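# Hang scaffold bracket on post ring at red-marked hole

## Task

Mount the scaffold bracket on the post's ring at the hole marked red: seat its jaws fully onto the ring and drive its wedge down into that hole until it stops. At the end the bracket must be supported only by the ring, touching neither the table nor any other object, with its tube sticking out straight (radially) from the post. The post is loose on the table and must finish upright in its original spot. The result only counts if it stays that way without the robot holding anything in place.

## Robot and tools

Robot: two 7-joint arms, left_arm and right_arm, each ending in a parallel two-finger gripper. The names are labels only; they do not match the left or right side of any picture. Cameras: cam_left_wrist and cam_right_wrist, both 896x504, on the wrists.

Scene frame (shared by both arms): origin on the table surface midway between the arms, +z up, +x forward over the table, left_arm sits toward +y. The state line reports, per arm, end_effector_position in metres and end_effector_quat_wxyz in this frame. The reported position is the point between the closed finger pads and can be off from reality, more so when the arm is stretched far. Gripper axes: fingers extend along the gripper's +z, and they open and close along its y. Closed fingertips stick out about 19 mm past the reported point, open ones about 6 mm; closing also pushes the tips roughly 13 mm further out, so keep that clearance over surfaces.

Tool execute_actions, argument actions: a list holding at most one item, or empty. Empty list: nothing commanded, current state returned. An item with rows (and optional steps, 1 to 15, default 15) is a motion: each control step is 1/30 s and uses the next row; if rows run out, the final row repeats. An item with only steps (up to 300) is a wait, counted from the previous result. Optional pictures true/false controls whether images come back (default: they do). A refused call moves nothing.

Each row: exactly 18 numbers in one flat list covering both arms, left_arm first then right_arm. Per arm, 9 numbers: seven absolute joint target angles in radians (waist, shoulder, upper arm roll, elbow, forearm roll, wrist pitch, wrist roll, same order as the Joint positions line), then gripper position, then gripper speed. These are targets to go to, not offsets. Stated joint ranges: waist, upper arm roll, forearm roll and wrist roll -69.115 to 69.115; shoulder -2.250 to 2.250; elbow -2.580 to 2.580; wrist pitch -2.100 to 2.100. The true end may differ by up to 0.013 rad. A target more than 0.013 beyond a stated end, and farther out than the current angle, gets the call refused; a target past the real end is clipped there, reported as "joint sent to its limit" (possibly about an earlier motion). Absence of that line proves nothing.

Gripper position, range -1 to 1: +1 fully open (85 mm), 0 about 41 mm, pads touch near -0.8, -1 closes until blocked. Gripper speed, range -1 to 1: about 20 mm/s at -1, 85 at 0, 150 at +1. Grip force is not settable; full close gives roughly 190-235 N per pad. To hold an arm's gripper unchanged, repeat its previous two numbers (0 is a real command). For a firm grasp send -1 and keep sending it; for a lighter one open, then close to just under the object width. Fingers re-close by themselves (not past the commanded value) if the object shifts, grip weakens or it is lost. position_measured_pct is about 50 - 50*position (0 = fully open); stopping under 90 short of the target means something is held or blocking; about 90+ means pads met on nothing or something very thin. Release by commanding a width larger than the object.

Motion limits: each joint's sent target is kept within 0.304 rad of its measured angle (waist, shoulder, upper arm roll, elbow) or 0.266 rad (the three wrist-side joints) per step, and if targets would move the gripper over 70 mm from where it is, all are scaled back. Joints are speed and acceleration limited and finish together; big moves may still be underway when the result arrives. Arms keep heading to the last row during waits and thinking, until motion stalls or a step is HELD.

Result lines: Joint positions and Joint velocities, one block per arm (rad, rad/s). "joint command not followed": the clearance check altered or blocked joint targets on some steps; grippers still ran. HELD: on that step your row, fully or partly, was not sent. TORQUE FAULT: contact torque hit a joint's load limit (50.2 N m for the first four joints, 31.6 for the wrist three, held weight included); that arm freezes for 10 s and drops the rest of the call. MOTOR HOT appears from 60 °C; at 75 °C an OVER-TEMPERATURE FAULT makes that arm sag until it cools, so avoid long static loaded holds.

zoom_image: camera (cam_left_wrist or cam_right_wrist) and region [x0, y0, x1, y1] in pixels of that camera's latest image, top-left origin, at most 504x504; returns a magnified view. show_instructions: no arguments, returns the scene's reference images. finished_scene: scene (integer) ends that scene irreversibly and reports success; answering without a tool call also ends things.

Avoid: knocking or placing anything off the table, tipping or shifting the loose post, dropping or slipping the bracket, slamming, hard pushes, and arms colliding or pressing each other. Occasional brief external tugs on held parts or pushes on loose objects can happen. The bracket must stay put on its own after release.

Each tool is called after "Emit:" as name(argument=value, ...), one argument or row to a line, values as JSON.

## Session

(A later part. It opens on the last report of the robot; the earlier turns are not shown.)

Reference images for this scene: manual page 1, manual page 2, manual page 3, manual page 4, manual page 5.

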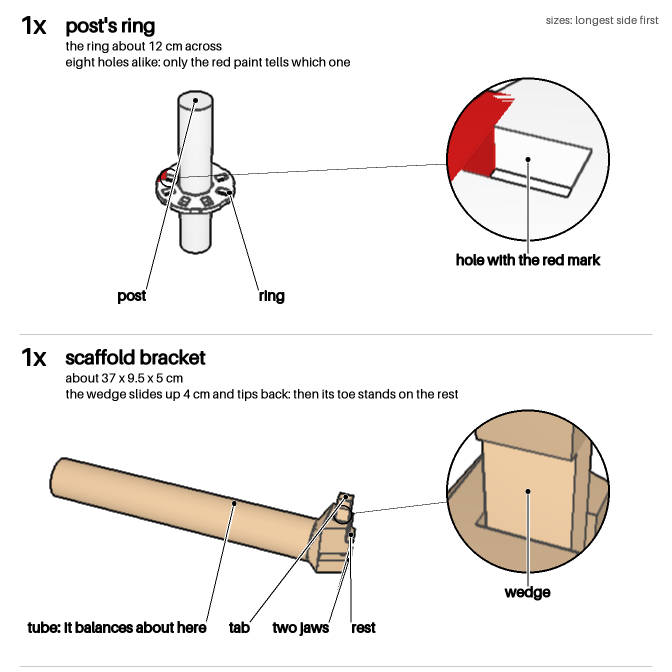

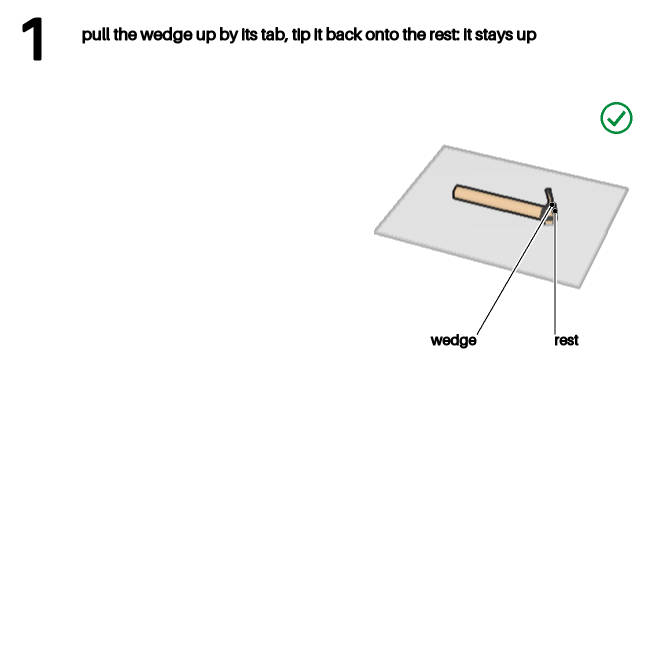

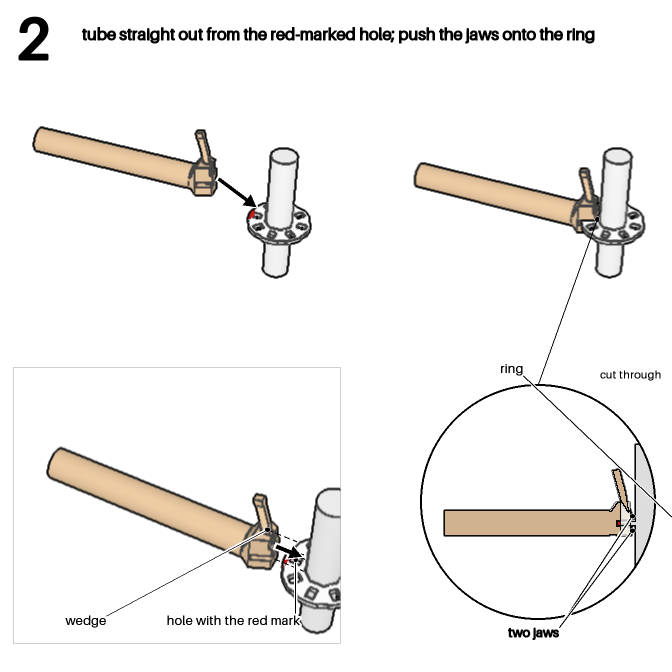

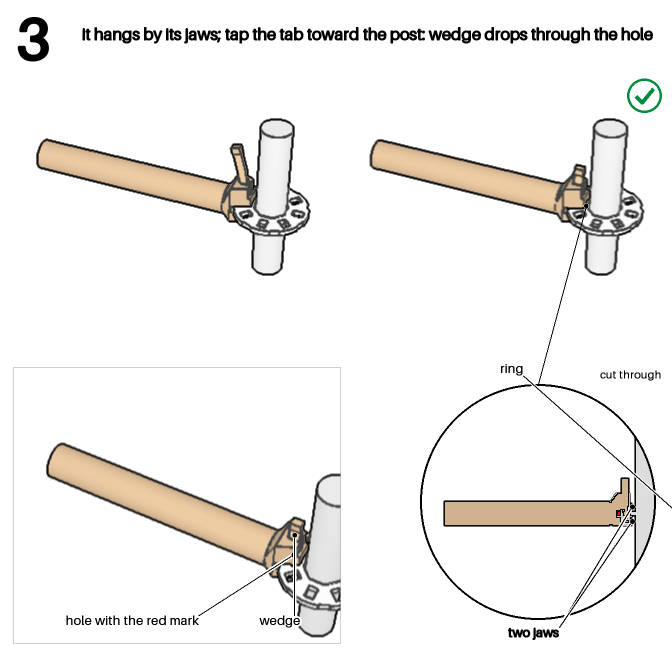

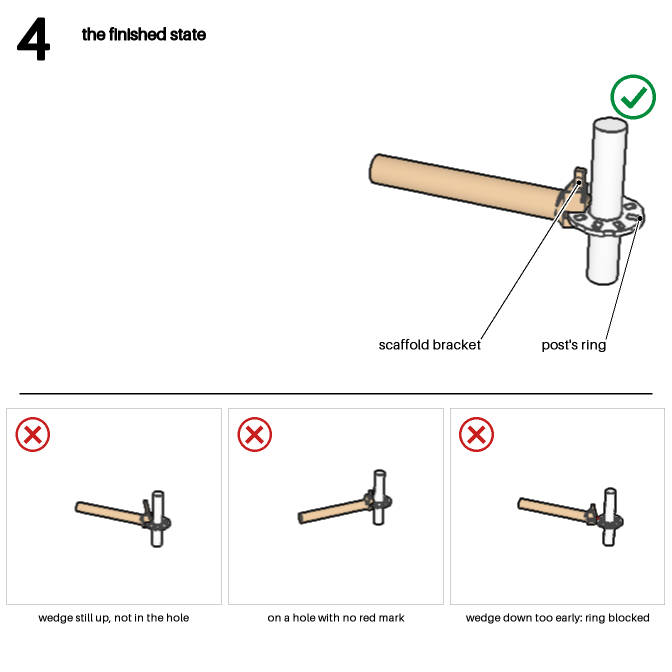

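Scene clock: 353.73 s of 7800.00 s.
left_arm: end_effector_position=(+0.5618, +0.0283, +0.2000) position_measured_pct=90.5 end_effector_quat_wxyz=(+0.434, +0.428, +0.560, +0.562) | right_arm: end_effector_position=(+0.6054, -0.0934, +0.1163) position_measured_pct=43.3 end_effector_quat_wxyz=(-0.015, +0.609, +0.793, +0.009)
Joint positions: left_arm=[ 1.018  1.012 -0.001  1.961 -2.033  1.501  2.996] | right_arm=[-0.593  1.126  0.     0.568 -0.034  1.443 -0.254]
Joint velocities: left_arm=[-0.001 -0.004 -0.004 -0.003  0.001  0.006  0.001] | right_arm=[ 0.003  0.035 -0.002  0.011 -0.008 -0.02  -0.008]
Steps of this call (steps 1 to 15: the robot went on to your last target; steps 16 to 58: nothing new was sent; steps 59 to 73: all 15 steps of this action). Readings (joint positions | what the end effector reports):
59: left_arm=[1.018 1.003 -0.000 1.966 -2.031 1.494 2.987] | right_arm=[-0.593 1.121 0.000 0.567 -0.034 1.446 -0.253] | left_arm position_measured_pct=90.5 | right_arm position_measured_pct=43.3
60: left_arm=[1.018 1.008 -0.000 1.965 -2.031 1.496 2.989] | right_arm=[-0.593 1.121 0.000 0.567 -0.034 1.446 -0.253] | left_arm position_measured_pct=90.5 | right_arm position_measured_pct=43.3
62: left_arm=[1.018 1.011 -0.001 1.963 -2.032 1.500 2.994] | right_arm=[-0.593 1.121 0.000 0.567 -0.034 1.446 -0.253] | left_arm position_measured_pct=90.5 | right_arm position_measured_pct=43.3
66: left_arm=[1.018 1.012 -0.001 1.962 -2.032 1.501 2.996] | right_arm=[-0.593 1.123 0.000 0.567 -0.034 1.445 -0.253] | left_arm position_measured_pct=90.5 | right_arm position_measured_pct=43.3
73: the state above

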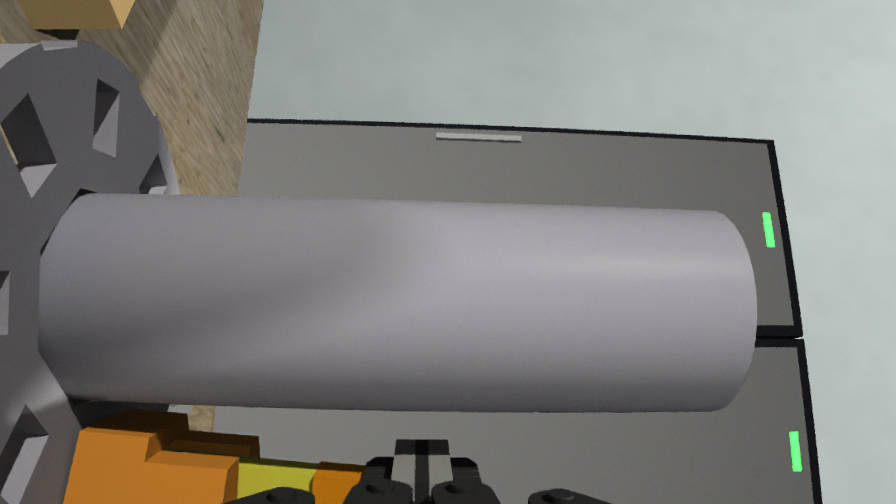

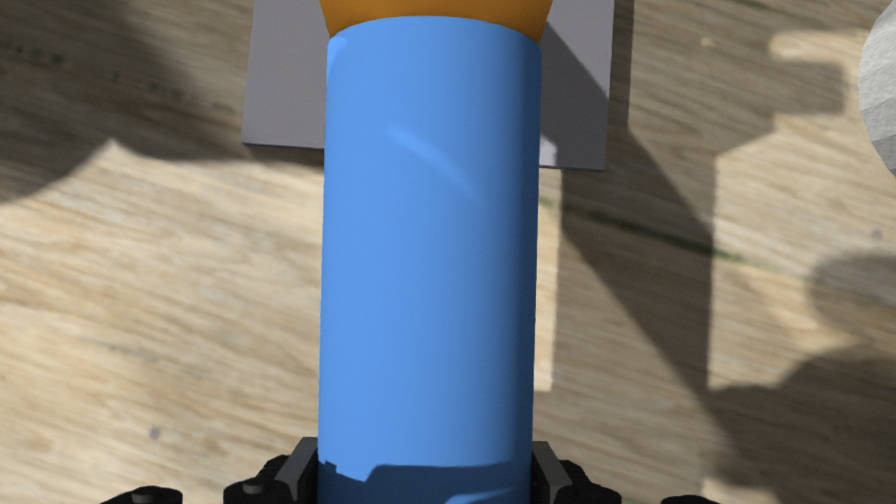

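Emit:
execute_actions(
  actions=[
    {"rows": [[1.0175,0.9900,0,1.9699,-2.0300,1.4896,2.9788,-0.85,1, -0.5933,1.1250,0,0.5675,-0.0341,1.4435,-0.2531,-1,0],[1.0175,0.9900,0,1.9699,-2.0300,1.4896,2.9788,-0.85,1, -0.5933,1.1250,0,0.5675,-0.0341,1.4435,-0.2531,-1,0],[1.0175,0.9900,0,1.9699,-2.0300,1.4896,2.9788,-0.85,1, -0.5933,1.1250,0,0.5675,-0.0341,1.4435,-0.2531,-1,0],[1.0175,0.9900,0,1.9699,-2.0300,1.4896,2.9788,-0.85,1, -0.5933,1.1250,0,0.5675,-0.0341,1.4435,-0.2531,-1,0],[1.0175,0.9900,0,1.9699,-2.0300,1.4896,2.9788,-0.85,1, -0.5933,1.1250,0,0.5675,-0.0341,1.4435,-0.2531,1,0]], "steps": 15},
  ],
)

Scene clock: 363.43 s of 7800.00 s.
left_arm: end_effector_position=(+0.5610, +0.0291, +0.2064) position_measured_pct=90.5 end_effector_quat_wxyz=(+0.431, +0.431, +0.561, +0.561) | right_arm: end_effector_position=(+0.6054, -0.0927, +0.1168) position_measured_pct=18.3 end_effector_quat_wxyz=(-0.015, +0.609, +0.793, +0.009)
Joint positions: left_arm=[ 1.018  0.99  -0.     1.97  -2.03   1.49   2.979] | right_arm=[-0.593  1.125 -0.     0.567 -0.034  1.443 -0.253]
Joint velocities: left_arm=[-0.     0.001  0.     0.001 -0.001  0.    -0.001] | right_arm=[-0.    -0.002  0.     0.    -0.    -0.     0.   ]
Steps of this call (steps 1 to 15: the robot went on to your last target; steps 16 to 90: nothing new was sent; then 6.20 s passed at rest; steps 91 to 105: all 15 steps of this action). Readings (joint positions | what the end effector reports):
91: left_arm=[1.018 1.011 -0.001 1.961 -2.033 1.501 2.995] | right_arm=[-0.592 1.127 -0.000 0.568 -0.035 1.443 -0.254] | left_arm position_measured_pct=90.5 | right_arm position_measured_pct=43.3
92: left_arm=[1.018 1.005 -0.001 1.963 -2.032 1.497 2.992] | right_arm=[-0.592 1.127 -0.000 0.568 -0.035 1.443 -0.253] | left_arm position_measured_pct=90.5 | right_arm position_measured_pct=43.3
94: left_arm=[1.018 0.994 -0.000 1.967 -2.031 1.492 2.984] | right_arm=[-0.592 1.127 -0.000 0.568 -0.035 1.443 -0.253] | left_arm position_measured_pct=90.5 | right_arm position_measured_pct=43.3
98: left_arm=[1.018 0.991 -0.000 1.970 -2.030 1.490 2.979] | right_arm=[-0.593 1.127 0.000 0.568 -0.034 1.443 -0.253] | left_arm position_measured_pct=90.5 | right_arm position_measured_pct=38.5
105: the state above

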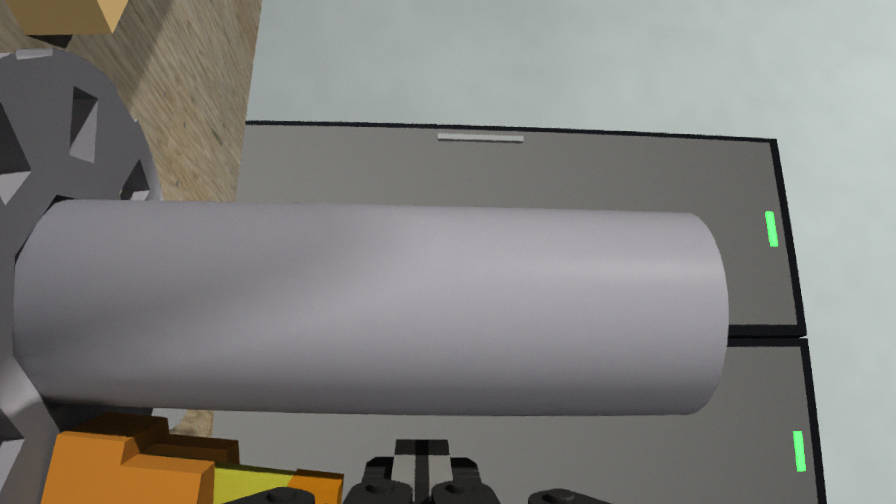

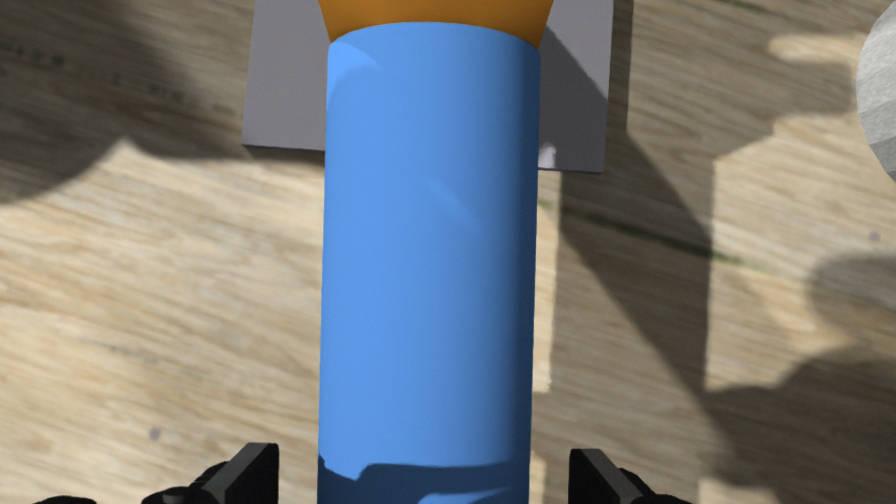

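Emit:
execute_actions(
  actions=[
    {"rows": [[1.1032,0.9830,0,2.0146,-1.9486,1.5207,3.0070,-0.85,1, -0.5933,1.1127,0,0.4361,-0.0341,1.5872,-0.2531,1,0]], "steps": 15},
  ],
)

Scene clock: 369.97 s of 7800.00 s.
left_arm: end_effector_position=(+0.5249, +0.0196, +0.2080) position_measured_pct=90.5 end_effector_quat_wxyz=(+0.431, +0.430, +0.560, +0.562) | right_arm: end_effector_position=(+0.6054, -0.0926, +0.1672) position_measured_pct=0.0 end_effector_quat_wxyz=(-0.014, +0.607, +0.795, +0.010)
Joint positions: left_arm=[ 1.102  0.983  0.     2.015 -1.949  1.521  3.007] | right_arm=[-0.593  1.112  0.     0.436 -0.034  1.587 -0.253]
Joint velocities: left_arm=[ 0.01  -0.002  0.     0.001  0.001  0.004  0.001] | right_arm=[ 0.     0.008 -0.    -0.003  0.     0.003  0.   ]
Steps of this call (steps 1 to 15: the robot went on to your last target; steps 16 to 90: nothing new was sent; then 3.03 s passed at rest; steps 91 to 105: all 15 steps of this action). Readings (joint positions | what the end effector reports):
91: left_arm=[1.019 0.990 -0.000 1.970 -2.029 1.490 2.979] | right_arm=[-0.593 1.125 -0.000 0.566 -0.034 1.444 -0.253] | left_arm position_measured_pct=90.5 | right_arm position_measured_pct=0.0
92: left_arm=[1.026 0.989 -0.001 1.973 -2.025 1.492 2.981] | right_arm=[-0.593 1.125 -0.000 0.561 -0.034 1.450 -0.253] | left_arm position_measured_pct=90.5 | right_arm position_measured_pct=0.0
94: left_arm=[1.056 0.987 -0.002 1.987 -2.000 1.501 2.989] | right_arm=[-0.593 1.124 -0.000 0.534 -0.034 1.479 -0.253] | left_arm position_measured_pct=90.5 | right_arm position_measured_pct=0.0
98: left_arm=[1.097 0.984 0.002 2.012 -1.952 1.519 3.006] | right_arm=[-0.593 1.115 0.000 0.455 -0.034 1.567 -0.253] | left_arm position_measured_pct=90.5 | right_arm position_measured_pct=0.0
105: the state above

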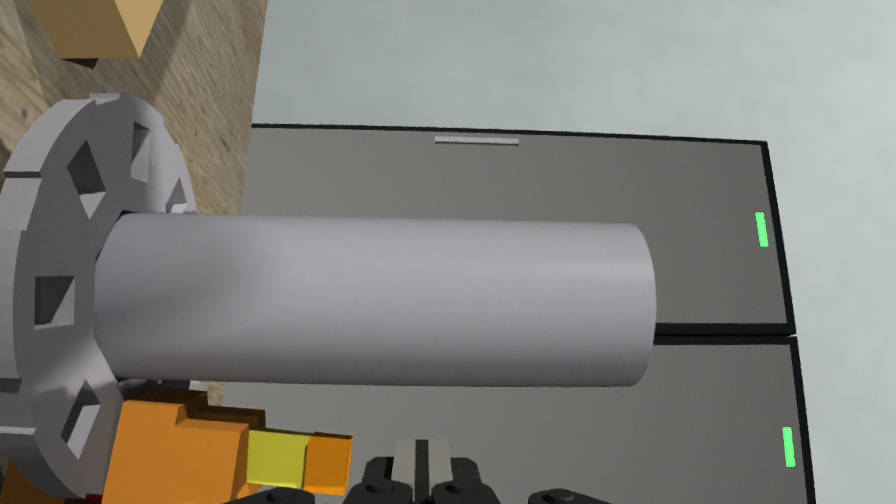

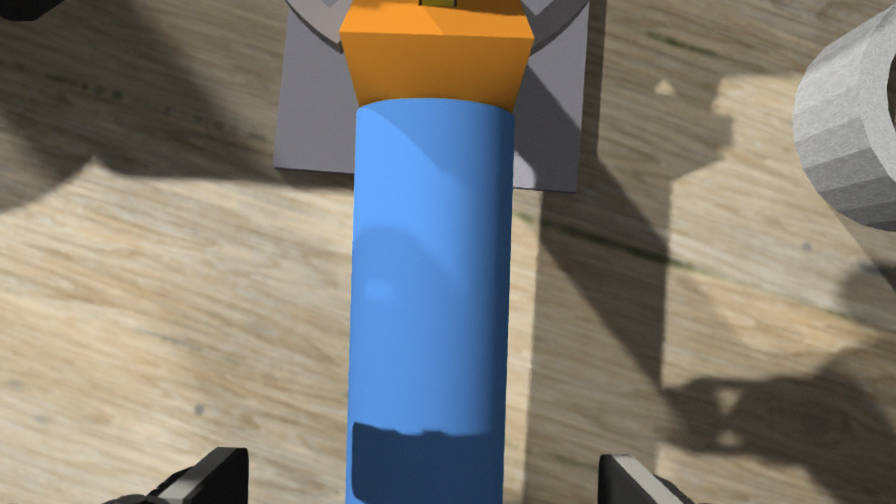

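Emit:
show_instructions(
)

Emit:
zoom_image(
  camera="cam_left_wrist",
  region=[0, 340, 380, 504],
)

Reference images for this scene: manual page 1, manual page 2, manual page 3, manual page 4, manual page 5.

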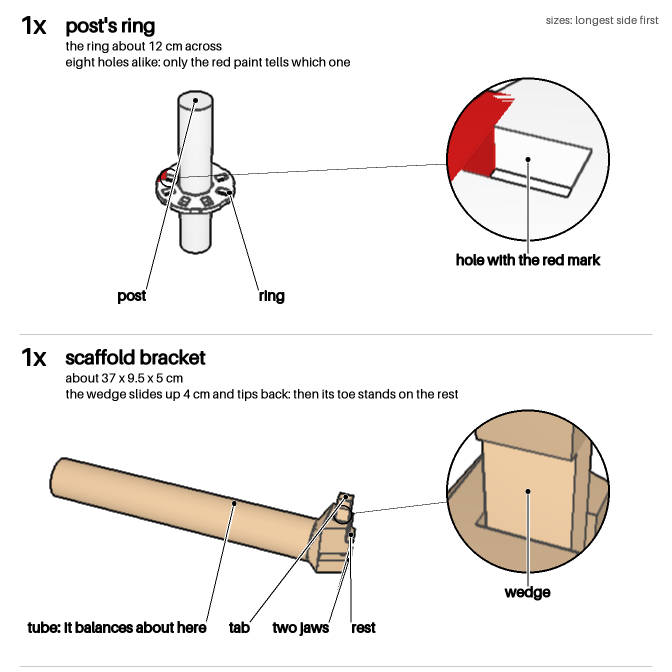

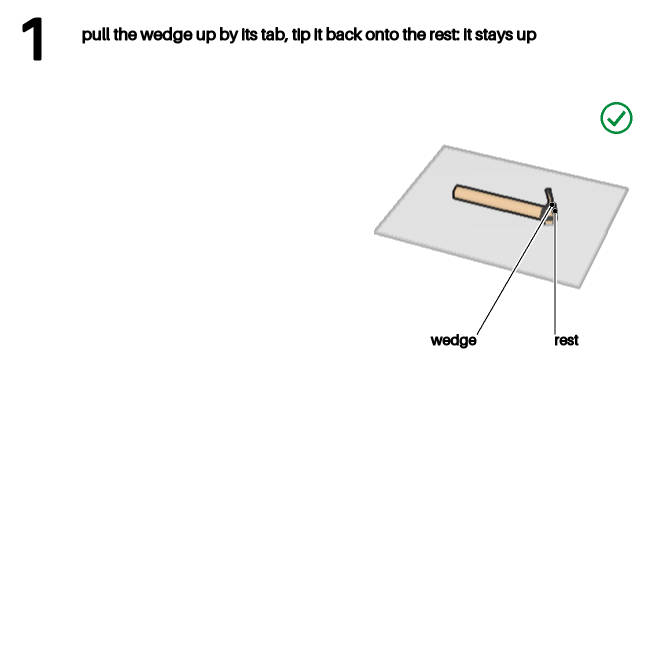

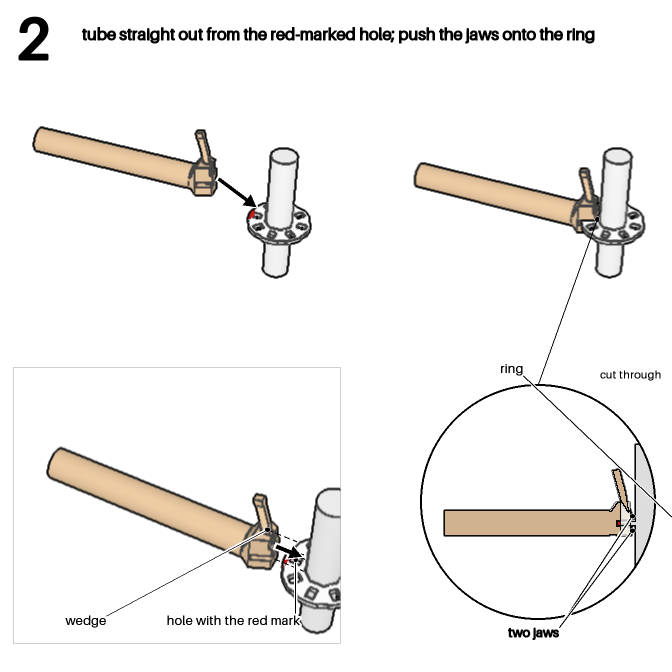

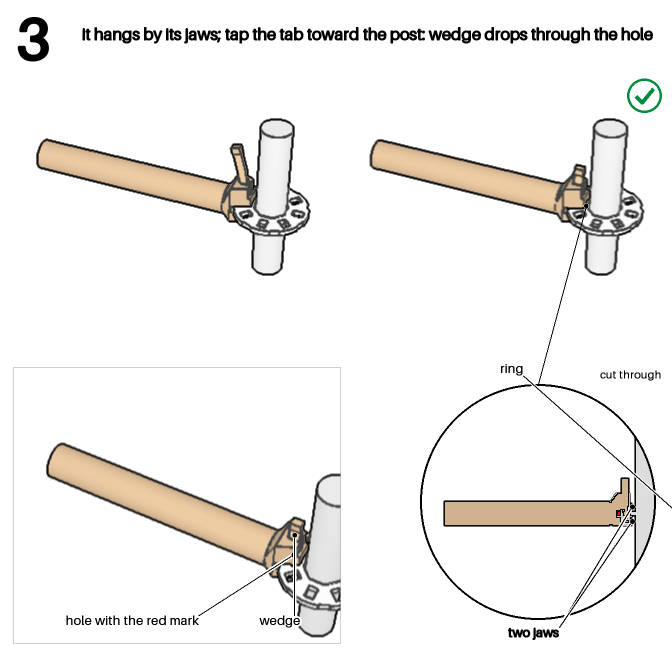

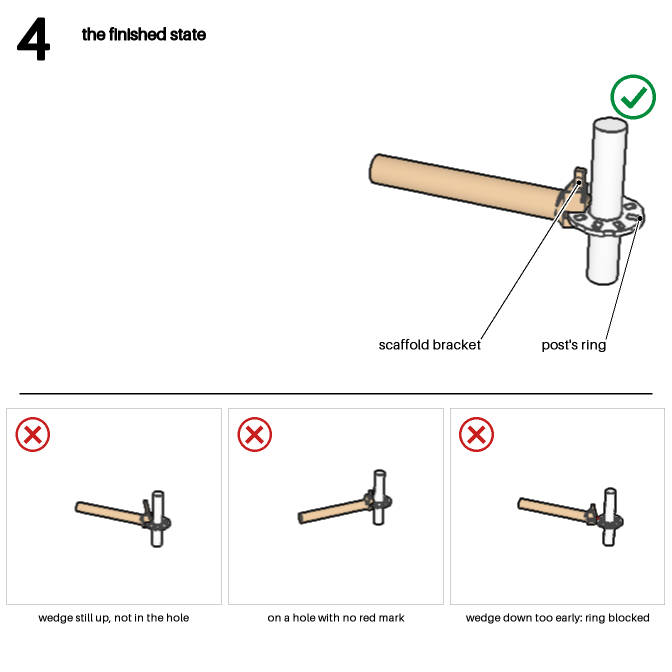

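Region (0, 340, 380, 504) of cam_left_wrist's 896x504 image, scaled by 1.326; it fills the top 218 rows of this view, and the rest is white.

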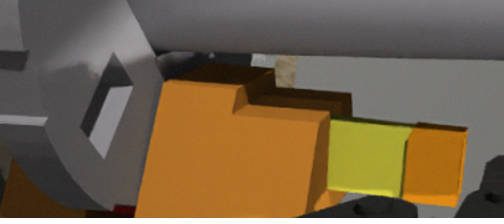

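Emit:
finished_scene(
  scene=2,
)

The scene is finished: the task was done.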